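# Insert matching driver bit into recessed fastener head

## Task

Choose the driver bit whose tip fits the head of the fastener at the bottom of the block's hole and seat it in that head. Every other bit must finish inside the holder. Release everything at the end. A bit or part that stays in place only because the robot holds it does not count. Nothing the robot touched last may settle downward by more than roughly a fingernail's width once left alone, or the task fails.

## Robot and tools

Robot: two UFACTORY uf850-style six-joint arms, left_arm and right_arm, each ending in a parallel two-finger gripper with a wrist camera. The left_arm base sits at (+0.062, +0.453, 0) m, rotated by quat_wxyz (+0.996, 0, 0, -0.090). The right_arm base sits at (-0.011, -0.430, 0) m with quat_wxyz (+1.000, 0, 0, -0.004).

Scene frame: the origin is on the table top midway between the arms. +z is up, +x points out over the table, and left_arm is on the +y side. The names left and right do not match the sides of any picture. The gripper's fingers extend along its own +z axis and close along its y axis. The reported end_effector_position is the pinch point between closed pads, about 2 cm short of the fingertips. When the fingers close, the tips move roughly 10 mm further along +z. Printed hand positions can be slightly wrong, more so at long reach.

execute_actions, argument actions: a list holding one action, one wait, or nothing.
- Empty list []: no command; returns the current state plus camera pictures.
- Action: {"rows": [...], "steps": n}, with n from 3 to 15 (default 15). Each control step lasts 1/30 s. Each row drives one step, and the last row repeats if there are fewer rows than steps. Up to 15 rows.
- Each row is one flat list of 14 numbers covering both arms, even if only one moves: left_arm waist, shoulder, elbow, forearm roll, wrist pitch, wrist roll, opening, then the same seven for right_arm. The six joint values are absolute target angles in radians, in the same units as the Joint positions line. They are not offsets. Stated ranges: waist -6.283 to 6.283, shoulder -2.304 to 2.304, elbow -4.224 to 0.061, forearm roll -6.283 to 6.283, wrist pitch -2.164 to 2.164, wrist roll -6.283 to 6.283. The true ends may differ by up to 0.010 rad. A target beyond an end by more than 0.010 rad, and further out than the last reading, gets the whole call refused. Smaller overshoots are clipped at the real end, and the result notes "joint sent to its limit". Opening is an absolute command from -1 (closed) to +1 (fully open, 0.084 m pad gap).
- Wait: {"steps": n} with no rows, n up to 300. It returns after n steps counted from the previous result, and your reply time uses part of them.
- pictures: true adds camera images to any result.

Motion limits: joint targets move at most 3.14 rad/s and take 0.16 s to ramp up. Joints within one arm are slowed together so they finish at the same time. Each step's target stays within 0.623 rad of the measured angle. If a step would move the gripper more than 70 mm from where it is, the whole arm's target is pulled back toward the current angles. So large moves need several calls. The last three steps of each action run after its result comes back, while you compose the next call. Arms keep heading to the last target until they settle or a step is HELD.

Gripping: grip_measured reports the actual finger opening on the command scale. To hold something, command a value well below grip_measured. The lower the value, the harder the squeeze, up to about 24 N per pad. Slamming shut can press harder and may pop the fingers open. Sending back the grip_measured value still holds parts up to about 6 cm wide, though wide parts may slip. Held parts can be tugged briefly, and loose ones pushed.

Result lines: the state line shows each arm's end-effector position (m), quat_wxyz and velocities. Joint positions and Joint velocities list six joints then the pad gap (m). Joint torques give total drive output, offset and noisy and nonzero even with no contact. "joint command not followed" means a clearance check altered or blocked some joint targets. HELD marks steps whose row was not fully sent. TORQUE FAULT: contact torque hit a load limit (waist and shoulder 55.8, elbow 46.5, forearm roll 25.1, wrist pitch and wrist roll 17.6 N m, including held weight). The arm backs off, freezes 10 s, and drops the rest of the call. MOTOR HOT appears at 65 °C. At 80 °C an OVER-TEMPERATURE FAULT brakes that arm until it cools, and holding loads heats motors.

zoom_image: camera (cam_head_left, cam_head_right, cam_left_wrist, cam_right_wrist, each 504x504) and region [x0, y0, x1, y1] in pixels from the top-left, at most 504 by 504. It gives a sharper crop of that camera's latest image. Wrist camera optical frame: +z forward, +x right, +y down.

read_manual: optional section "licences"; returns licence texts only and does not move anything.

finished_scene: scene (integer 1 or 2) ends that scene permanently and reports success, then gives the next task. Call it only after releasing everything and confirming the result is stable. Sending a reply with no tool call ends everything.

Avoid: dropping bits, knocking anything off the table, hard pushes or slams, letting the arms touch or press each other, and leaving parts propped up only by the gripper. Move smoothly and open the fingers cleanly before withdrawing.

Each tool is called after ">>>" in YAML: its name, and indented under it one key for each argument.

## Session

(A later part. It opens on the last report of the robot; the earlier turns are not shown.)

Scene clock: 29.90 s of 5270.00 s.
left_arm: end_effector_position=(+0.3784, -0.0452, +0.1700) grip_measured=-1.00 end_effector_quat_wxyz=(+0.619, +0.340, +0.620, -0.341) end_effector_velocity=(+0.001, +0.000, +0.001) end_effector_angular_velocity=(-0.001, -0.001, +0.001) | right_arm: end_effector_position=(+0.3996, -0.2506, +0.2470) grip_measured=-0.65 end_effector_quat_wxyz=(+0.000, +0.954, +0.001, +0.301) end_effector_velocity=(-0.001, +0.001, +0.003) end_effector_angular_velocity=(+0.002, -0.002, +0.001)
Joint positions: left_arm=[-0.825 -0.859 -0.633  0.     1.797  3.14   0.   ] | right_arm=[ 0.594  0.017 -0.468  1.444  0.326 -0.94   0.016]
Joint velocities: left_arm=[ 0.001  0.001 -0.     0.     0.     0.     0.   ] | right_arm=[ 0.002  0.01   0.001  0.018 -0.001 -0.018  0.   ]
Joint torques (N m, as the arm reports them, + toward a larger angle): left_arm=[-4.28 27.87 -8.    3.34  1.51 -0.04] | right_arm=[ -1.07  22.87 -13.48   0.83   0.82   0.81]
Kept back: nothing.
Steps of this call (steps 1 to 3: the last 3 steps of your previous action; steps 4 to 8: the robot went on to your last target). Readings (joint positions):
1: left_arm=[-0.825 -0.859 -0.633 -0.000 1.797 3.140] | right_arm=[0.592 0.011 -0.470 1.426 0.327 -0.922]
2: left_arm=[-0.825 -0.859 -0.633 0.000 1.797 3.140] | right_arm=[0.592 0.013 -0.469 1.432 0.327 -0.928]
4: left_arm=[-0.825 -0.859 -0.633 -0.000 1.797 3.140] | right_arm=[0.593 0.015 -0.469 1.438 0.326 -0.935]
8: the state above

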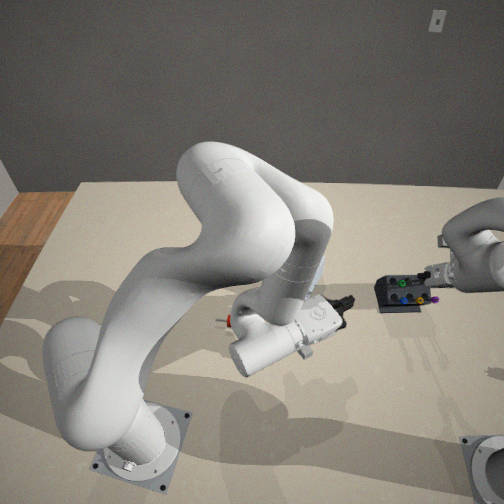

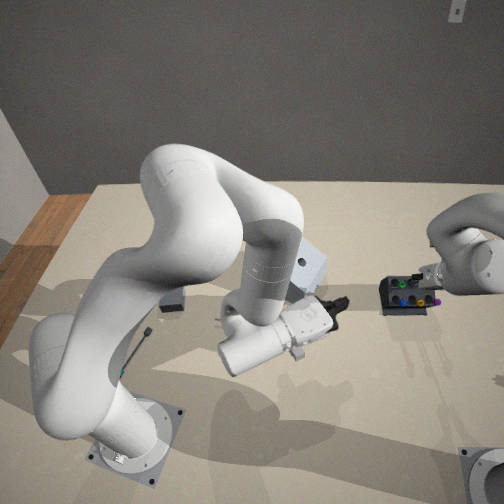

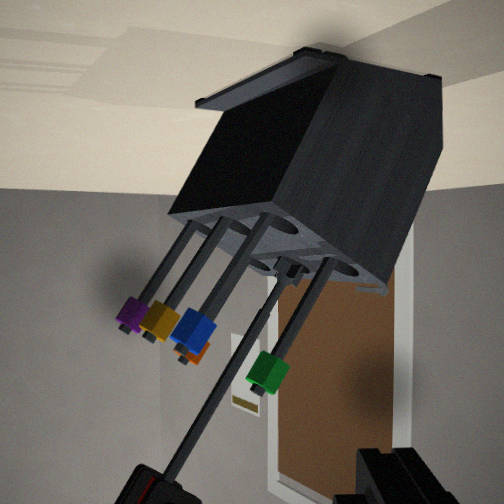

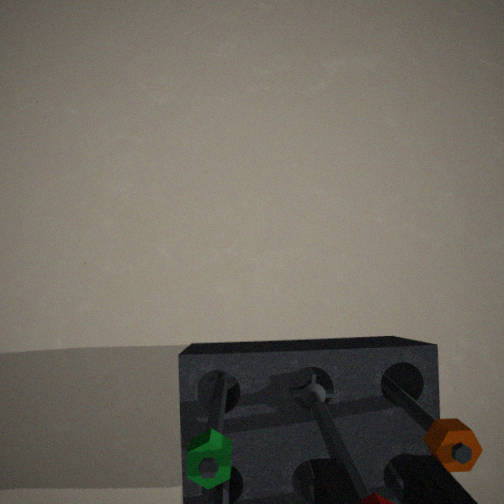

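>>> execute_actions:
  actions:
    - {"rows":[[-0.825,-0.5,-0.4,0,1.5,3.14,-1,0.609,0.076,-0.456,1.6,0.325,-1.09,-1]],"steps":10}

>>> execute_actions:
  actions:
    - {"rows":[[-0.825,-0.14,-0.177,0,1.185,3.14,-1,0.609,0.1,-0.75,1.6,0.325,-1.09,-1]],"steps":15}

>>> execute_actions:
  actions:
    - {"rows":[[-0.455,-0.14,-0.177,0,1.185,3.14,-1,0.5565,-0.25,-1.1445,0.8737,-0.3621,-1.8437,-1]],"steps":15}

>>> execute_actions:
  actions:
    - {"steps":15}
  pictures: true

Scene clock: 31.20 s of 5270.00 s.
left_arm: end_effector_position=(+0.3659, -0.0256, +0.2017) grip_measured=-1.00 end_effector_quat_wxyz=(+0.592, +0.355, +0.646, -0.326) end_effector_velocity=(-0.120, +0.190, +0.280) end_effector_angular_velocity=(+0.521, +0.331, +0.002) | right_arm: end_effector_position=(+0.3917, -0.2504, +0.2580) grip_measured=-0.65 end_effector_quat_wxyz=(-0.002, +0.954, +0.000, +0.300) end_effector_velocity=(-0.032, +0.003, +0.045) end_effector_angular_velocity=(+0.023, +0.006, +0.006)
Joint positions: left_arm=[-0.825 -0.678 -0.515  0.     1.647  3.14   0.   ] | right_arm=[ 0.605  0.062 -0.46   1.56   0.325 -1.05   0.016]
Joint velocities: left_arm=[ 0.001  1.566  0.972 -0.001 -1.212 -0.     0.   ] | right_arm=[ 0.047  0.18   0.032  0.462 -0.001 -0.439 -0.   ]
Joint torques (N m, as the arm reports them, + toward a larger angle): left_arm=[-2.72 14.44 -9.54  3.28  1.47 -0.27] | right_arm=[ -2.05  15.09 -13.54  -1.87   0.82   1.39]
Steps of this call (steps 1 to 30: the robot went on to your last target; steps 31 to 32: nothing new was sent; steps 33 to 39: the first 7 steps of this action). Readings (joint positions):
33: left_arm=[-0.825 -0.859 -0.633 0.000 1.797 3.140] | right_arm=[0.594 0.018 -0.468 1.446 0.326 -0.942]
34: left_arm=[-0.825 -0.856 -0.631 0.000 1.794 3.140] | right_arm=[0.594 0.019 -0.468 1.449 0.326 -0.945]
36: left_arm=[-0.825 -0.822 -0.607 0.000 1.762 3.140] | right_arm=[0.598 0.032 -0.465 1.485 0.325 -0.980]
39: the state above

Scene clock: 31.70 s of 5270.00 s.
left_arm: end_effector_position=(+0.3079, +0.0658, +0.2466) grip_measured=-1.00 end_effector_quat_wxyz=(+0.509, +0.391, +0.714, -0.280) end_effector_velocity=(-0.053, +0.082, -0.007) end_effector_angular_velocity=(+0.178, +0.114, -0.001) | right_arm: end_effector_position=(+0.4611, -0.2008, +0.3695) grip_measured=-0.65 end_effector_quat_wxyz=(-0.059, +0.922, -0.017, +0.381) end_effector_velocity=(+0.187, +0.129, +0.358) end_effector_angular_velocity=(+0.366, -0.531, -0.000)
Joint positions: left_arm=[-0.825 -0.173 -0.198 -0.     1.216  3.14   0.   ] | right_arm=[ 0.609  0.091 -0.654  1.597  0.325 -1.087  0.016]
Joint velocities: left_arm=[-0.001  0.341  0.221  0.001 -0.33  -0.001  0.   ] | right_arm=[ 0.002  0.054 -0.596  0.017 -0.    -0.016  0.   ]
Joint torques (N m, as the arm reports them, + toward a larger angle): left_arm=[ -4.18   5.11 -18.7    3.82   1.49  -0.39] | right_arm=[ -0.29  24.86 -15.5    0.49   0.81   0.7 ]
Steps of this call (steps 1 to 3: the last 3 steps of your previous action; steps 4 to 15: the first 12 steps of this action). Readings (joint positions):
4: left_arm=[-0.825 -0.541 -0.428 -0.000 1.537 3.140] | right_arm=[0.608 0.073 -0.457 1.590 0.325 -1.080]
5: left_arm=[-0.825 -0.526 -0.417 -0.000 1.523 3.140] | right_arm=[0.608 0.073 -0.459 1.593 0.325 -1.083]
7: left_arm=[-0.825 -0.478 -0.385 0.000 1.476 3.140] | right_arm=[0.608 0.076 -0.489 1.594 0.325 -1.084]
11: left_arm=[-0.825 -0.283 -0.266 -0.000 1.311 3.140] | right_arm=[0.609 0.084 -0.574 1.595 0.325 -1.085]
15: the state above

Scene clock: 32.20 s of 5270.00 s.
left_arm: end_effector_position=(+0.4022, +0.1584, +0.2464) grip_measured=-1.00 end_effector_quat_wxyz=(+0.538, +0.285, +0.768, -0.201) end_effector_velocity=(+0.240, +0.284, +0.000) end_effector_angular_velocity=(+0.005, +0.004, +0.826) | right_arm: end_effector_position=(+0.5232, -0.0682, +0.4286) grip_measured=-0.65 end_effector_quat_wxyz=(-0.080, +0.816, +0.409, +0.402) end_effector_velocity=(+0.042, +0.379, -0.062) end_effector_angular_velocity=(-1.746, -0.699, +3.597)
Joint positions: left_arm=[-0.534 -0.142 -0.178 -0.     1.186  3.14   0.   ] | right_arm=[ 0.577 -0.106 -0.975  1.186 -0.072 -1.514  0.016]
Joint velocities: left_arm=[ 0.824  0.016  0.012 -0.002 -0.01   0.001  0.   ] | right_arm=[-0.124 -0.853 -1.013 -1.861 -1.72  -1.958 -0.   ]
Joint torques (N m, as the arm reports them, + toward a larger angle): left_arm=[-18.18  13.87 -14.53   4.95   1.17  -0.35] | right_arm=[ -2.07  26.75 -17.01  -0.39   0.58   0.65]
Steps of this call (steps 1 to 3: the last 3 steps of your previous action; steps 4 to 15: the first 12 steps of this action). Readings (joint positions):
4: left_arm=[-0.825 -0.150 -0.183 0.000 1.193 3.140] | right_arm=[0.609 0.098 -0.723 1.599 0.325 -1.089]
5: left_arm=[-0.822 -0.147 -0.181 0.000 1.191 3.140] | right_arm=[0.608 0.097 -0.733 1.596 0.322 -1.093]
7: left_arm=[-0.787 -0.145 -0.180 0.000 1.189 3.140] | right_arm=[0.604 0.077 -0.762 1.560 0.285 -1.130]
11: left_arm=[-0.657 -0.144 -0.179 -0.000 1.188 3.140] | right_arm=[0.592 -0.009 -0.859 1.399 0.126 -1.291]
15: the state above

Scene clock: 32.70 s of 5270.00 s.
left_arm: end_effector_position=(+0.4238, +0.1860, +0.2465) grip_measured=-1.00 end_effector_quat_wxyz=(+0.545, +0.255, +0.778, -0.180) end_effector_velocity=(+0.003, +0.003, +0.000) end_effector_angular_velocity=(-0.001, -0.000, +0.009) | right_arm: end_effector_position=(+0.5222, -0.0260, +0.4062) grip_measured=-0.65 end_effector_quat_wxyz=(-0.055, +0.640, +0.687, +0.341) end_effector_velocity=(+0.000, +0.002, -0.003) end_effector_angular_velocity=(-0.020, -0.006, +0.041)
Joint positions: left_arm=[-0.456 -0.14  -0.177  0.     1.185  3.14   0.   ] | right_arm=[ 0.557 -0.249 -1.143  0.876 -0.36  -1.841  0.016]
Joint velocities: left_arm=[ 0.008  0.    -0.001 -0.    -0.001 -0.001  0.   ] | right_arm=[-0.001 -0.012 -0.013 -0.021 -0.02  -0.023 -0.   ]
Joint torques (N m, as the arm reports them, + toward a larger angle): left_arm=[ -4.34  11.82 -15.95   3.63   1.2   -0.02] | right_arm=[  0.09  36.5  -15.8    2.08   0.67   0.87]
Kept back: nothing.
Steps of this call (steps 1 to 3: the last 3 steps of your previous action; steps 4 to 15: the robot went on to your last target). Readings (joint positions):
1: left_arm=[-0.510 -0.141 -0.178 -0.000 1.186 3.140] | right_arm=[0.573 -0.135 -1.009 1.123 -0.130 -1.580]
2: left_arm=[-0.493 -0.141 -0.177 -0.000 1.186 3.140] | right_arm=[0.569 -0.163 -1.042 1.063 -0.186 -1.643]
4: left_arm=[-0.474 -0.140 -0.177 -0.000 1.185 3.140] | right_arm=[0.563 -0.208 -1.093 0.968 -0.273 -1.742]
8: left_arm=[-0.460 -0.140 -0.177 0.000 1.185 3.140] | right_arm=[0.558 -0.240 -1.132 0.897 -0.341 -1.819]
15: the state above

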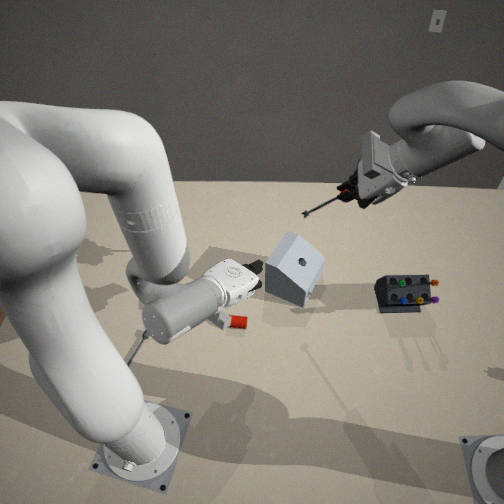

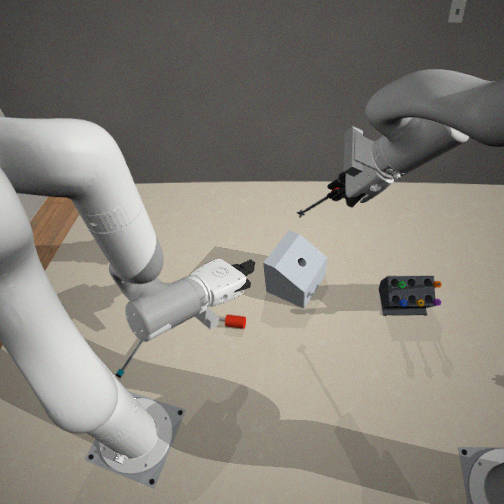

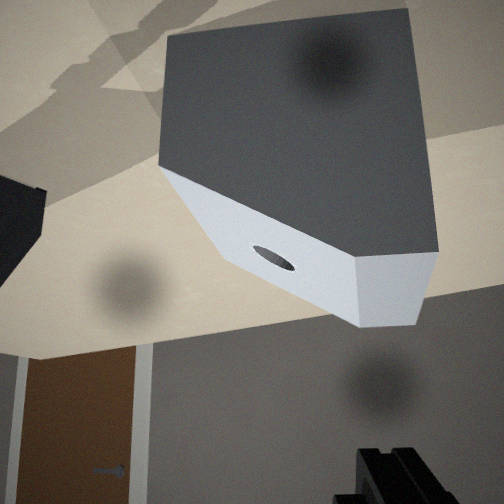

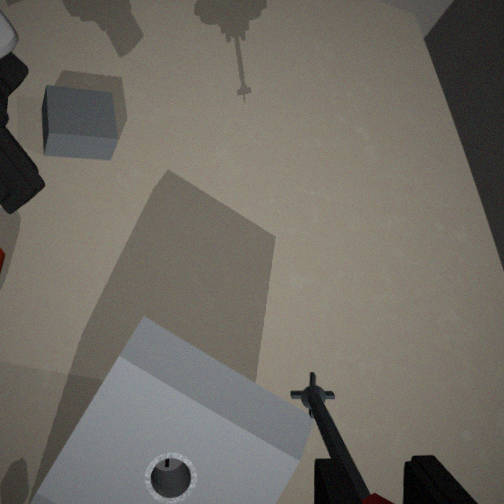

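>>> execute_actions:
  actions:
    - {"rows":[[-0.455,-0.14,-0.177,0,1.185,3.14,-1,0.5565,-0.425,-1.1445,0.8737,-0.3621,-1.8437,-1]],"steps":15}

>>> execute_actions:
  actions:
    - {"steps":10}
  pictures: true

Scene clock: 33.20 s of 5270.00 s.
left_arm: end_effector_position=(+0.4240, +0.1863, +0.2465) grip_measured=-1.00 end_effector_quat_wxyz=(+0.545, +0.255, +0.778, -0.180) end_effector_velocity=(+0.000, -0.000, +0.001) end_effector_angular_velocity=(-0.002, -0.002, +0.000) | right_arm: end_effector_position=(+0.5200, -0.0272, +0.2966) grip_measured=-0.65 end_effector_quat_wxyz=(-0.075, +0.662, +0.697, +0.265) end_effector_velocity=(-0.000, -0.001, -0.072) end_effector_angular_velocity=(-0.055, +0.087, +0.000)
Joint positions: left_arm=[-0.455 -0.14  -0.177  0.     1.185  3.14   0.   ] | right_arm=[ 0.556 -0.413 -1.143  0.874 -0.362 -1.844  0.016]
Joint velocities: left_arm=[ 0.    -0.    -0.     0.     0.003 -0.     0.   ] | right_arm=[ 0.    -0.121 -0.017 -0.001  0.002 -0.001  0.   ]
Joint torques (N m, as the arm reports them, + toward a larger angle): left_arm=[ -2.44  12.58 -14.39   4.15   1.02  -0.18] | right_arm=[ -0.86  49.68 -17.53   1.68   0.58   0.84]
Steps of this call (steps 1 to 3: the robot went on to your last target; steps 4 to 15: the first 12 steps of this action). Readings (joint positions):
4: left_arm=[-0.455 -0.140 -0.177 0.000 1.185 3.140] | right_arm=[0.557 -0.250 -1.144 0.875 -0.362 -1.843]
5: left_arm=[-0.455 -0.140 -0.177 0.000 1.185 3.140] | right_arm=[0.557 -0.252 -1.145 0.874 -0.362 -1.843]
7: left_arm=[-0.455 -0.140 -0.177 0.000 1.185 3.140] | right_arm=[0.557 -0.282 -1.147 0.874 -0.361 -1.843]
11: left_arm=[-0.455 -0.140 -0.177 0.000 1.185 3.140] | right_arm=[0.557 -0.369 -1.143 0.874 -0.362 -1.844]
15: the state above

Scene clock: 33.53 s of 5270.00 s.
left_arm: end_effector_position=(+0.4240, +0.1863, +0.2465) grip_measured=-1.00 end_effector_quat_wxyz=(+0.545, +0.255, +0.778, -0.180) end_effector_velocity=(+0.001, +0.000, +0.001) end_effector_angular_velocity=(-0.002, -0.002, +0.002) | right_arm: end_effector_position=(+0.5199, -0.0273, +0.2898) grip_measured=-0.65 end_effector_quat_wxyz=(-0.077, +0.663, +0.697, +0.260) end_effector_velocity=(-0.001, -0.000, -0.005) end_effector_angular_velocity=(-0.003, +0.007, -0.002)
Joint positions: left_arm=[-0.455 -0.14  -0.177  0.     1.185  3.14   0.   ] | right_arm=[ 0.557 -0.424 -1.145  0.874 -0.362 -1.844  0.016]
Joint velocities: left_arm=[ 0.002  0.    -0.001  0.     0.001  0.     0.   ] | right_arm=[-0.    -0.006  0.001  0.003  0.001 -0.     0.   ]
Joint torques (N m, as the arm reports them, + toward a larger angle): left_arm=[ -5.05  13.63 -14.55   2.82   1.1   -0.23] | right_arm=[ -0.85  43.42 -15.46   1.72   0.61   0.68]
Kept back: nothing.
Steps of this call (steps 1 to 3: the last 3 steps of your previous action; steps 4 to 10: the robot went on to your last target). Readings (joint positions):
1: left_arm=[-0.455 -0.140 -0.177 0.000 1.185 3.140] | right_arm=[0.557 -0.416 -1.144 0.874 -0.362 -1.844]
2: left_arm=[-0.455 -0.140 -0.177 0.000 1.185 3.140] | right_arm=[0.557 -0.418 -1.144 0.874 -0.362 -1.844]
4: left_arm=[-0.455 -0.140 -0.177 0.000 1.185 3.140] | right_arm=[0.557 -0.421 -1.145 0.874 -0.362 -1.844]
8: left_arm=[-0.455 -0.140 -0.177 0.000 1.185 3.140] | right_arm=[0.557 -0.424 -1.145 0.874 -0.362 -1.844]
10: the state above

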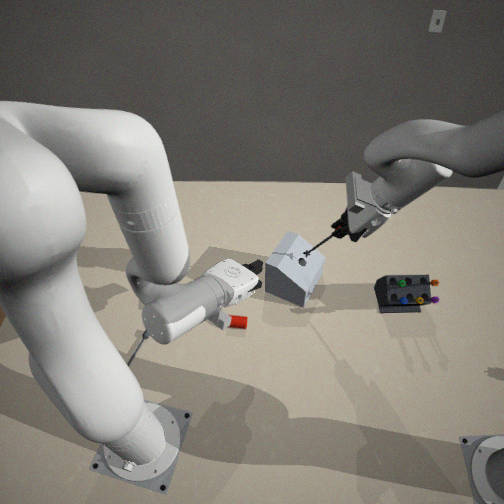

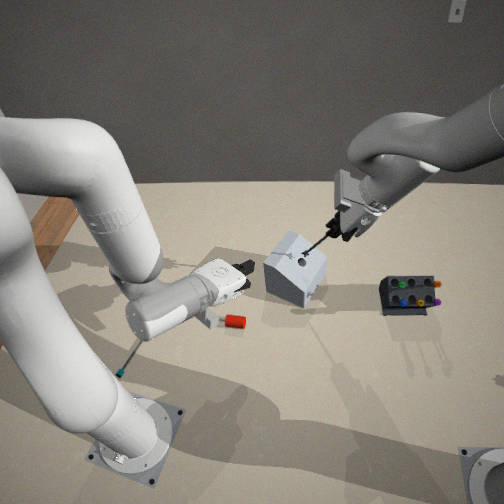

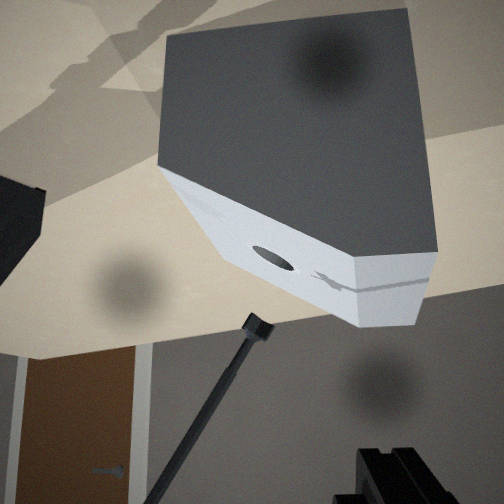

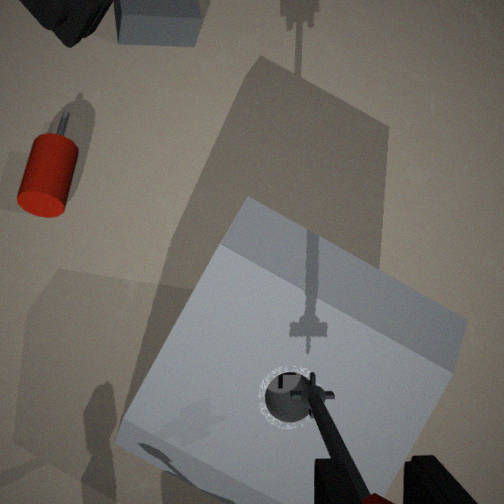

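>>> execute_actions:
  actions:
    - {"rows":[[-0.455,-0.14,-0.177,0,1.185,3.14,-1,0.5565,-0.4484,-1.1445,0.8737,-0.3621,-1.8437,-1]],"steps":15}

>>> execute_actions:
  actions:
    - {"steps":6}
  pictures: true

>>> zoom_image:
  camera: "cam_right_wrist"
  region: [260, 340, 360, 440]

>>> zoom_image:
  camera: "cam_left_wrist"
  region: [200, 220, 340, 360]

Scene clock: 34.07 s of 5270.00 s.
left_arm: end_effector_position=(+0.4240, +0.1863, +0.2465) grip_measured=-1.00 end_effector_quat_wxyz=(+0.545, +0.255, +0.778, -0.180) end_effector_velocity=(+0.000, -0.001, -0.000) end_effector_angular_velocity=(-0.000, +0.001, -0.001) | right_arm: end_effector_position=(+0.5182, -0.0284, +0.2742) grip_measured=-0.65 end_effector_quat_wxyz=(-0.079, +0.667, +0.698, +0.249) end_effector_velocity=(-0.000, -0.000, -0.003) end_effector_angular_velocity=(-0.002, +0.004, -0.001)
Joint positions: left_arm=[-0.455 -0.14  -0.177  0.     1.185  3.14   0.   ] | right_arm=[ 0.557 -0.448 -1.145  0.874 -0.362 -1.844  0.016]
Joint velocities: left_arm=[-0.001 -0.001 -0.001  0.    -0.001 -0.     0.   ] | right_arm=[-0.001 -0.005 -0.     0.     0.     0.     0.   ]
Joint torques (N m, as the arm reports them, + toward a larger angle): left_arm=[ -1.67  12.59 -15.41   3.36   1.31  -0.16] | right_arm=[ -0.18  42.8  -15.34   1.79   0.61   0.75]
Steps of this call (steps 1 to 4: the robot went on to your last target; steps 5 to 16: the first 12 steps of this action). Readings (joint positions):
5: left_arm=[-0.455 -0.140 -0.177 0.000 1.185 3.140] | right_arm=[0.557 -0.425 -1.145 0.874 -0.362 -1.844]
6: left_arm=[-0.455 -0.140 -0.177 0.000 1.185 3.140] | right_arm=[0.557 -0.427 -1.145 0.874 -0.362 -1.844]
8: left_arm=[-0.455 -0.140 -0.177 0.000 1.185 3.140] | right_arm=[0.556 -0.437 -1.145 0.874 -0.362 -1.844]
12: left_arm=[-0.455 -0.140 -0.177 -0.000 1.185 3.140] | right_arm=[0.556 -0.446 -1.144 0.874 -0.362 -1.844]
16: the state above

Scene clock: 34.27 s of 5270.00 s.
left_arm: end_effector_position=(+0.4240, +0.1863, +0.2465) grip_measured=-1.00 end_effector_quat_wxyz=(+0.545, +0.255, +0.778, -0.180) end_effector_velocity=(-0.000, -0.000, +0.000) end_effector_angular_velocity=(+0.000, -0.000, -0.001) | right_arm: end_effector_position=(+0.5181, -0.0284, +0.2738) grip_measured=-0.65 end_effector_quat_wxyz=(-0.080, +0.667, +0.698, +0.249) end_effector_velocity=(-0.000, -0.000, -0.001) end_effector_angular_velocity=(-0.000, +0.002, -0.001)
Joint positions: left_arm=[-0.455 -0.14  -0.177  0.     1.185  3.14   0.   ] | right_arm=[ 0.557 -0.448 -1.145  0.874 -0.362 -1.844  0.016]
Joint velocities: left_arm=[-0.001  0.     0.    -0.     0.     0.     0.   ] | right_arm=[-0.    -0.002 -0.     0.    -0.001  0.    -0.   ]
Joint torques (N m, as the arm reports them, + toward a larger angle): left_arm=[ -5.13  12.18 -15.14   3.89   1.07   0.04] | right_arm=[ -1.06  43.49 -15.42   1.91   0.61   0.7 ]
Kept back: nothing.
Steps of this call (steps 1 to 3: the last 3 steps of your previous action; steps 4 to 6: the robot went on to your last target). Readings (joint positions):
1: left_arm=[-0.455 -0.140 -0.177 -0.000 1.185 3.140] | right_arm=[0.557 -0.448 -1.145 0.874 -0.362 -1.844]
2: left_arm=[-0.455 -0.140 -0.177 -0.000 1.185 3.140] | right_arm=[0.557 -0.448 -1.145 0.874 -0.362 -1.844]
4: left_arm=[-0.455 -0.140 -0.177 0.000 1.185 3.140] | right_arm=[0.557 -0.448 -1.145 0.874 -0.362 -1.844]
6: the state above

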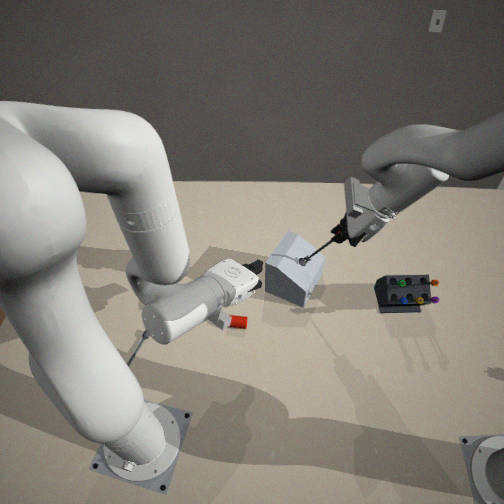

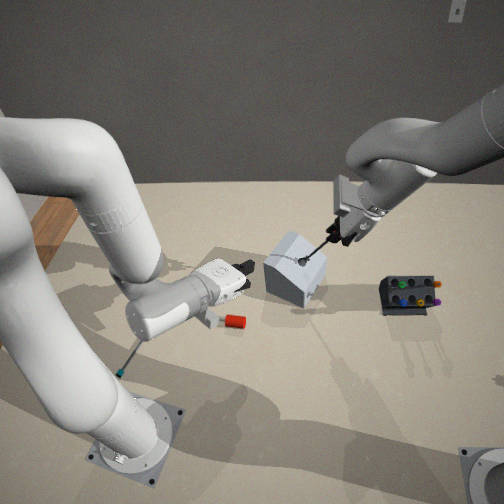

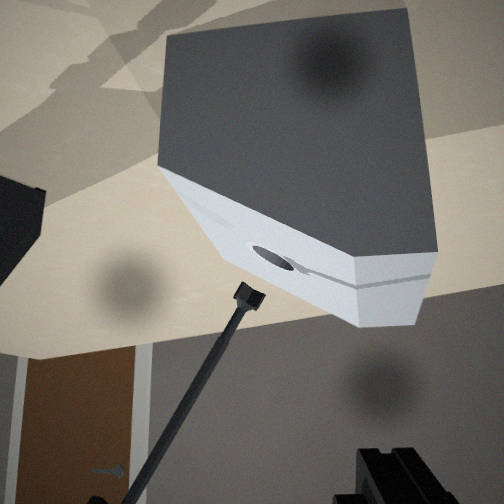

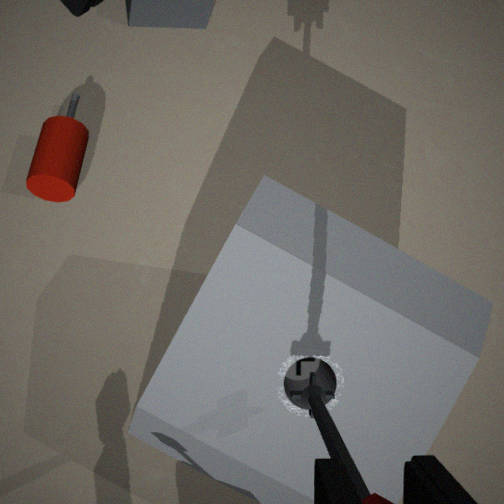

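Region (260, 340, 360, 440) of cam_right_wrist's 504x504 image, scaled by 5.040, with more detail than that image has.

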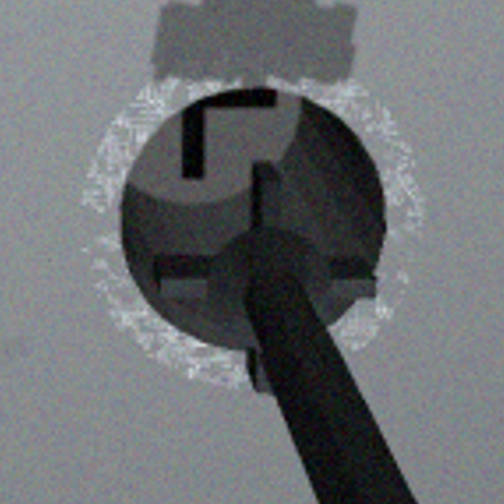

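Region (200, 220, 340, 360) of cam_left_wrist's 504x504 image, scaled by 3.600, with more detail than that image has.

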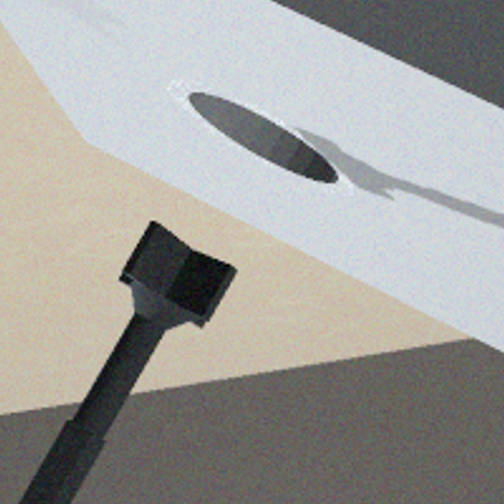

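>>> execute_actions:
  actions:
    - {"rows":[[-0.455,-0.14,-0.177,0,1.185,3.14,-1,0.56935,-0.51843,-1.17628,0.95388,-0.33234,-1.9182,-1]],"steps":15}

>>> execute_actions:
  actions:
    - {"steps":8}
  pictures: true

>>> zoom_image:
  camera: "cam_right_wrist"
  region: [260, 340, 360, 440]

>>> zoom_image:
  camera: "cam_left_wrist"
  region: [200, 220, 340, 360]

Scene clock: 35.23 s of 5270.00 s.
left_arm: end_effector_position=(+0.4240, +0.1863, +0.2465) grip_measured=-1.00 end_effector_quat_wxyz=(+0.545, +0.255, +0.778, -0.180) end_effector_velocity=(+0.001, +0.001, +0.000) end_effector_angular_velocity=(+0.000, -0.001, +0.002) | right_arm: end_effector_position=(+0.5268, -0.0147, +0.2473) grip_measured=-0.65 end_effector_quat_wxyz=(-0.080, +0.667, +0.698, +0.249) end_effector_velocity=(+0.004, +0.005, -0.007) end_effector_angular_velocity=(+0.000, -0.006, +0.002)
Joint positions: left_arm=[-0.455 -0.14  -0.177  0.     1.185  3.14   0.   ] | right_arm=[ 0.569 -0.516 -1.175  0.951 -0.333 -1.916  0.016]
Joint velocities: left_arm=[ 0.002 -0.    -0.     0.     0.001  0.001  0.   ] | right_arm=[ 0.004 -0.021 -0.013  0.025  0.011 -0.026  0.   ]
Joint torques (N m, as the arm reports them, + toward a larger angle): left_arm=[ -3.24  12.84 -15.61   4.17   1.14  -0.21] | right_arm=[ -0.62  44.42 -14.07   1.22   0.52   0.85]
Steps of this call (steps 1 to 15: the robot went on to your last target; steps 16 to 17: nothing new was sent; steps 18 to 29: the first 12 steps of this action). Readings (joint positions):
18: left_arm=[-0.455 -0.140 -0.177 -0.000 1.185 3.140] | right_arm=[0.557 -0.448 -1.145 0.874 -0.362 -1.844]
19: left_arm=[-0.455 -0.140 -0.177 -0.000 1.185 3.140] | right_arm=[0.557 -0.451 -1.146 0.877 -0.361 -1.847]
21: left_arm=[-0.455 -0.140 -0.177 0.000 1.185 3.140] | right_arm=[0.561 -0.474 -1.158 0.905 -0.350 -1.873]
25: left_arm=[-0.455 -0.140 -0.177 -0.000 1.185 3.140] | right_arm=[0.568 -0.510 -1.171 0.943 -0.337 -1.908]
29: the state above

Scene clock: 35.50 s of 5270.00 s.
left_arm: end_effector_position=(+0.4240, +0.1863, +0.2465) grip_measured=-1.00 end_effector_quat_wxyz=(+0.545, +0.255, +0.778, -0.180) end_effector_velocity=(-0.000, -0.000, -0.000) end_effector_angular_velocity=(-0.000, +0.002, -0.000) | right_arm: end_effector_position=(+0.5271, -0.0143, +0.2465) grip_measured=-0.65 end_effector_quat_wxyz=(-0.080, +0.667, +0.698, +0.249) end_effector_velocity=(+0.000, +0.000, -0.000) end_effector_angular_velocity=(-0.000, -0.001, -0.000)
Joint positions: left_arm=[-0.455 -0.14  -0.177  0.     1.185  3.14   0.   ] | right_arm=[ 0.569 -0.518 -1.176  0.954 -0.332 -1.918  0.016]
Joint velocities: left_arm=[-0.001  0.    -0.    -0.    -0.001 -0.001  0.   ] | right_arm=[ 0.    -0.001 -0.     0.002  0.001 -0.002  0.   ]
Joint torques (N m, as the arm reports them, + toward a larger angle): left_arm=[ -5.41  14.12 -14.98   3.96   1.43  -0.24] | right_arm=[ -1.48  45.75 -14.4    1.75   0.48   0.65]
Kept back: nothing.
Steps of this call (steps 1 to 3: the last 3 steps of your previous action; steps 4 to 8: the robot went on to your last target). Readings (joint positions):
1: left_arm=[-0.455 -0.140 -0.177 -0.000 1.185 3.140] | right_arm=[0.569 -0.516 -1.176 0.952 -0.333 -1.916]
2: left_arm=[-0.455 -0.140 -0.177 0.000 1.185 3.140] | right_arm=[0.569 -0.517 -1.176 0.952 -0.333 -1.917]
4: left_arm=[-0.455 -0.140 -0.177 -0.000 1.185 3.140] | right_arm=[0.569 -0.518 -1.176 0.953 -0.333 -1.918]
8: the state above

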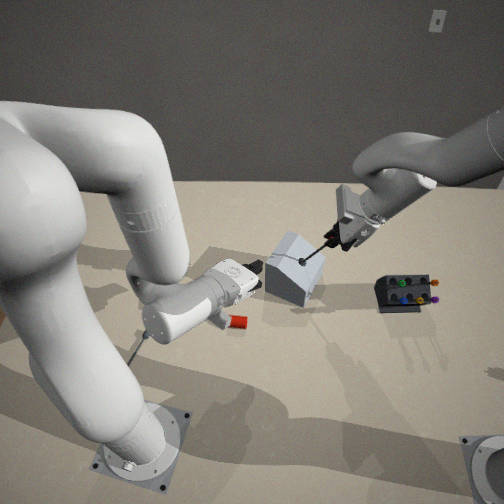

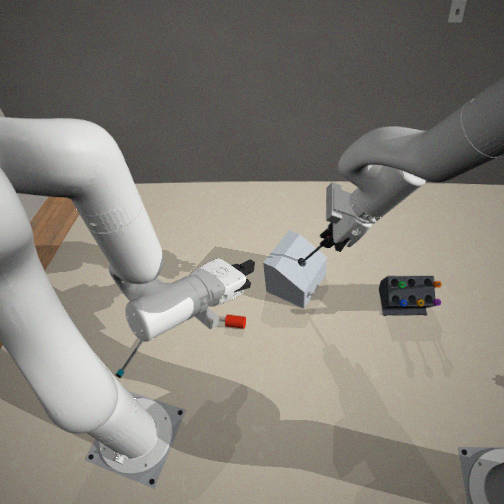

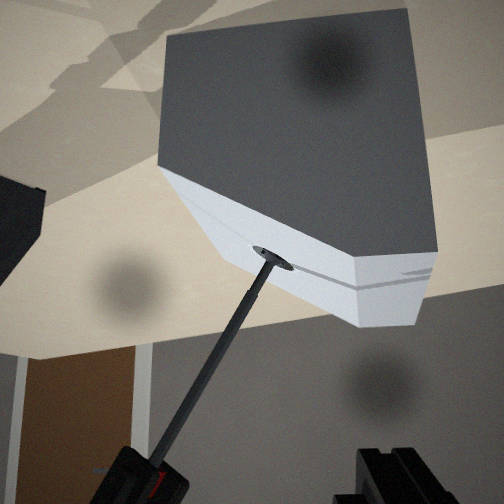

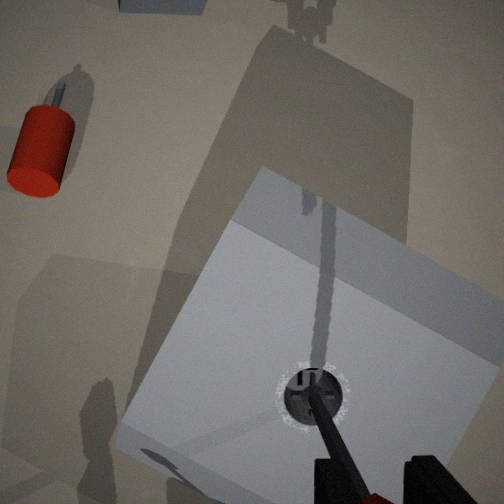

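Region (260, 340, 360, 440) of cam_right_wrist's 504x504 image, scaled by 5.040, with more detail than that image has.

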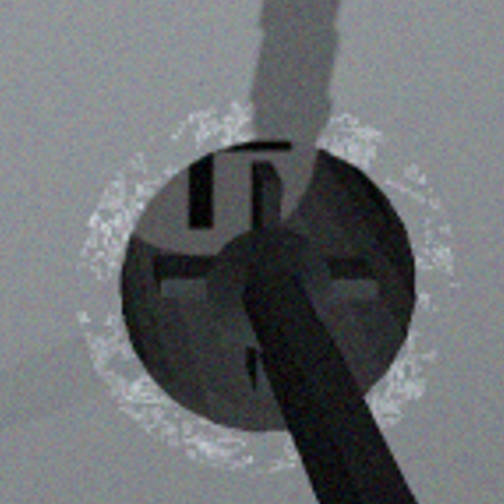

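Region (200, 220, 340, 360) of cam_left_wrist's 504x504 image, scaled by 3.600, with more detail than that image has.

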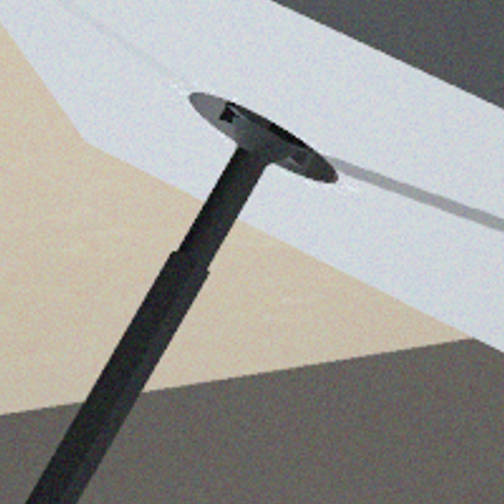

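>>> execute_actions:
  actions:
    - {"rows":[[-0.455,-0.14,-0.177,0,1.185,3.14,-1,0.5812,-0.5759,-1.2043,1.026,-0.3105,-1.984,-1]],"steps":10}

>>> execute_actions:
  actions:
    - {"rows":[[-0.455,-0.14,-0.177,0,1.185,3.14,-1,0.59305,-0.63342,-1.23386,1.10357,-0.29069,-2.0553,-1]],"steps":15}

>>> execute_actions:
  actions:
    - {"steps":8}
  pictures: true

>>> zoom_image:
  camera: "cam_right_wrist"
  region: [280, 380, 380, 480]

>>> zoom_image:
  camera: "cam_left_wrist"
  region: [200, 220, 340, 360]

Scene clock: 36.40 s of 5270.00 s.
left_arm: end_effector_position=(+0.4240, +0.1863, +0.2465) grip_measured=-1.00 end_effector_quat_wxyz=(+0.545, +0.255, +0.778, -0.180) end_effector_velocity=(+0.000, -0.000, -0.000) end_effector_angular_velocity=(-0.001, +0.001, +0.000) | right_arm: end_effector_position=(+0.5314, -0.0046, +0.2265) grip_measured=-0.65 end_effector_quat_wxyz=(-0.080, +0.667, +0.698, +0.248) end_effector_velocity=(+0.012, +0.024, -0.048) end_effector_angular_velocity=(-0.002, -0.000, +0.001)
Joint positions: left_arm=[-0.455 -0.14  -0.177 -0.     1.185  3.14   0.   ] | right_arm=[ 0.579 -0.566 -1.198  1.012 -0.315 -1.971  0.016]
Joint velocities: left_arm=[-0.    -0.001 -0.    -0.     0.    -0.001  0.   ] | right_arm=[ 0.024 -0.12  -0.059  0.15   0.045 -0.14   0.   ]
Joint torques (N m, as the arm reports them, + toward a larger angle): left_arm=[ -4.48  13.   -15.2    3.58   0.91  -0.37] | right_arm=[ -1.53  56.87 -16.01   1.01   0.42   0.92]
Steps of this call (steps 1 to 15: the robot went on to your last target; steps 16 to 20: nothing new was sent; steps 21 to 27: the first 7 steps of this action). Readings (joint positions):
21: left_arm=[-0.455 -0.140 -0.177 0.000 1.185 3.140] | right_arm=[0.569 -0.518 -1.176 0.954 -0.332 -1.918]
22: left_arm=[-0.455 -0.140 -0.177 -0.000 1.185 3.140] | right_arm=[0.570 -0.520 -1.178 0.957 -0.331 -1.921]
24: left_arm=[-0.455 -0.140 -0.177 0.000 1.185 3.140] | right_arm=[0.574 -0.541 -1.189 0.984 -0.323 -1.946]
27: the state above

Scene clock: 36.90 s of 5270.00 s.
left_arm: end_effector_position=(+0.4240, +0.1863, +0.2465) grip_measured=-1.00 end_effector_quat_wxyz=(+0.545, +0.255, +0.778, -0.180) end_effector_velocity=(-0.000, -0.000, +0.000) end_effector_angular_velocity=(-0.001, +0.000, -0.001) | right_arm: end_effector_position=(+0.5387, +0.0094, +0.2015) grip_measured=-0.65 end_effector_quat_wxyz=(-0.080, +0.667, +0.698, +0.249) end_effector_velocity=(+0.003, +0.004, -0.006) end_effector_angular_velocity=(+0.001, -0.005, +0.001)
Joint positions: left_arm=[-0.455 -0.14  -0.177  0.     1.185  3.14   0.   ] | right_arm=[ 0.593 -0.631 -1.233  1.101 -0.291 -2.053  0.016]
Joint velocities: left_arm=[-0.001  0.     0.    -0.     0.    -0.001  0.   ] | right_arm=[ 0.004 -0.018 -0.012  0.026  0.007 -0.026 -0.   ]
Joint torques (N m, as the arm reports them, + toward a larger angle): left_arm=[ -6.32  13.9  -15.55   3.71   1.09  -0.28] | right_arm=[  0.08  47.12 -14.08   1.57   0.42   0.84]
Steps of this call (steps 1 to 3: the last 3 steps of your previous action; steps 4 to 15: the first 12 steps of this action). Readings (joint positions):
4: left_arm=[-0.455 -0.140 -0.177 -0.000 1.185 3.140] | right_arm=[0.581 -0.573 -1.203 1.023 -0.311 -1.981]
5: left_arm=[-0.455 -0.140 -0.177 0.000 1.185 3.140] | right_arm=[0.581 -0.576 -1.205 1.027 -0.310 -1.985]
7: left_arm=[-0.455 -0.140 -0.177 -0.000 1.185 3.140] | right_arm=[0.585 -0.596 -1.217 1.056 -0.303 -2.012]
11: left_arm=[-0.455 -0.140 -0.177 0.000 1.185 3.140] | right_arm=[0.592 -0.626 -1.229 1.093 -0.294 -2.045]
15: the state above

Scene clock: 37.17 s of 5270.00 s.
left_arm: end_effector_position=(+0.4240, +0.1863, +0.2465) grip_measured=-1.00 end_effector_quat_wxyz=(+0.545, +0.255, +0.778, -0.180) end_effector_velocity=(+0.000, -0.000, -0.000) end_effector_angular_velocity=(+0.000, +0.000, -0.000) | right_arm: end_effector_position=(+0.5388, +0.0097, +0.2007) grip_measured=-0.65 end_effector_quat_wxyz=(-0.080, +0.667, +0.698, +0.249) end_effector_velocity=(+0.000, +0.000, -0.001) end_effector_angular_velocity=(-0.000, +0.001, -0.001)
Joint positions: left_arm=[-0.455 -0.14  -0.177 -0.     1.185  3.14   0.   ] | right_arm=[ 0.593 -0.633 -1.234  1.103 -0.291 -2.055  0.016]
Joint velocities: left_arm=[-0.     0.    -0.    -0.    -0.001  0.     0.   ] | right_arm=[ 0.    -0.002 -0.     0.003  0.001 -0.002 -0.   ]
Joint torques (N m, as the arm reports them, + toward a larger angle): left_arm=[ -5.33  14.37 -14.94   3.2    1.1   -0.26] | right_arm=[ -0.38  47.78 -14.09   1.48   0.4    0.78]
Kept back: nothing.
Steps of this call (steps 1 to 3: the last 3 steps of your previous action; steps 4 to 8: the robot went on to your last target). Readings (joint positions):
1: left_arm=[-0.455 -0.140 -0.177 -0.000 1.185 3.140] | right_arm=[0.593 -0.632 -1.233 1.102 -0.291 -2.053]
2: left_arm=[-0.455 -0.140 -0.177 -0.000 1.185 3.140] | right_arm=[0.593 -0.632 -1.233 1.102 -0.291 -2.054]
4: left_arm=[-0.455 -0.140 -0.177 -0.000 1.185 3.140] | right_arm=[0.593 -0.633 -1.234 1.103 -0.291 -2.055]
8: the state above

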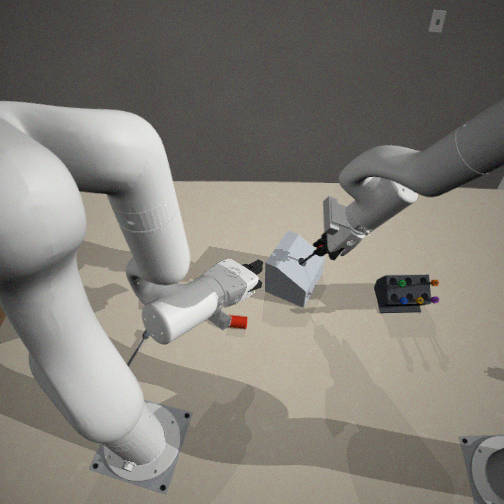

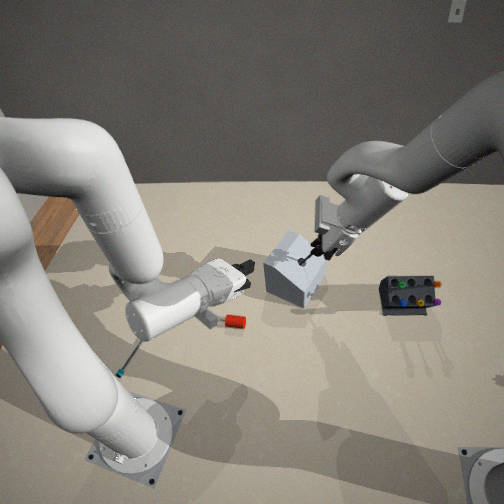

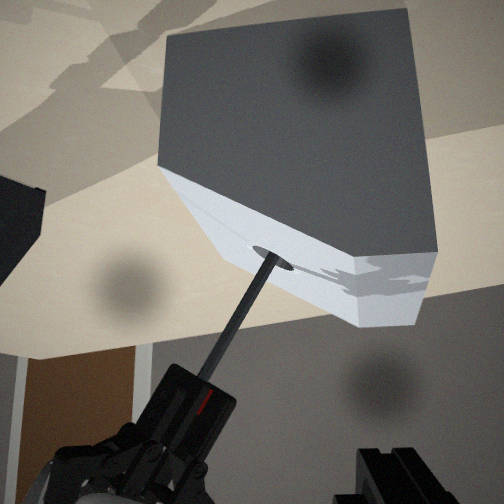

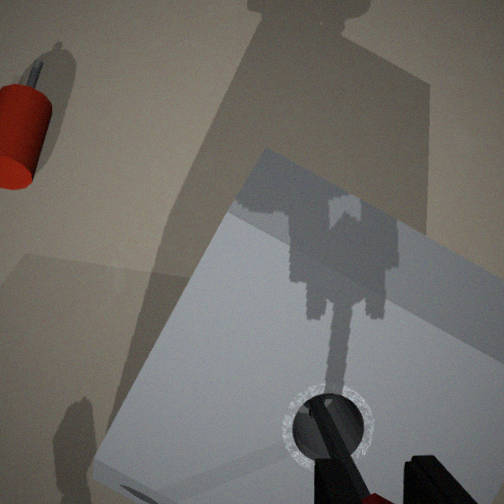

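Region (280, 380, 380, 480) of cam_right_wrist's 504x504 image, scaled by 5.040, with more detail than that image has.

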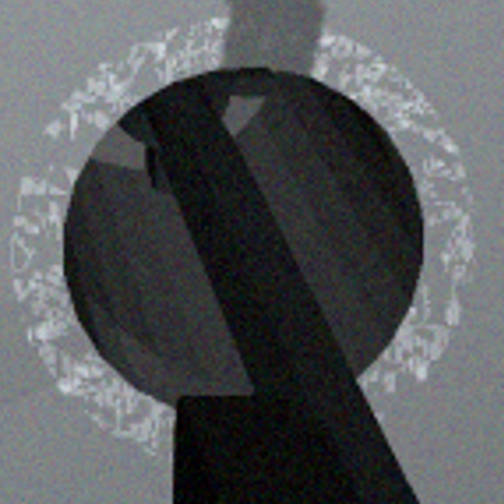

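Region (200, 220, 340, 360) of cam_left_wrist's 504x504 image, scaled by 3.600, with more detail than that image has.

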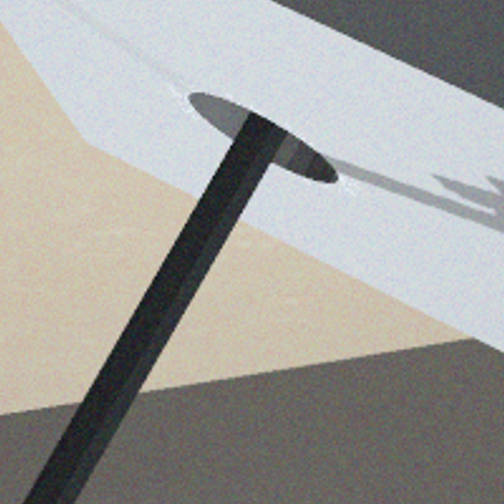

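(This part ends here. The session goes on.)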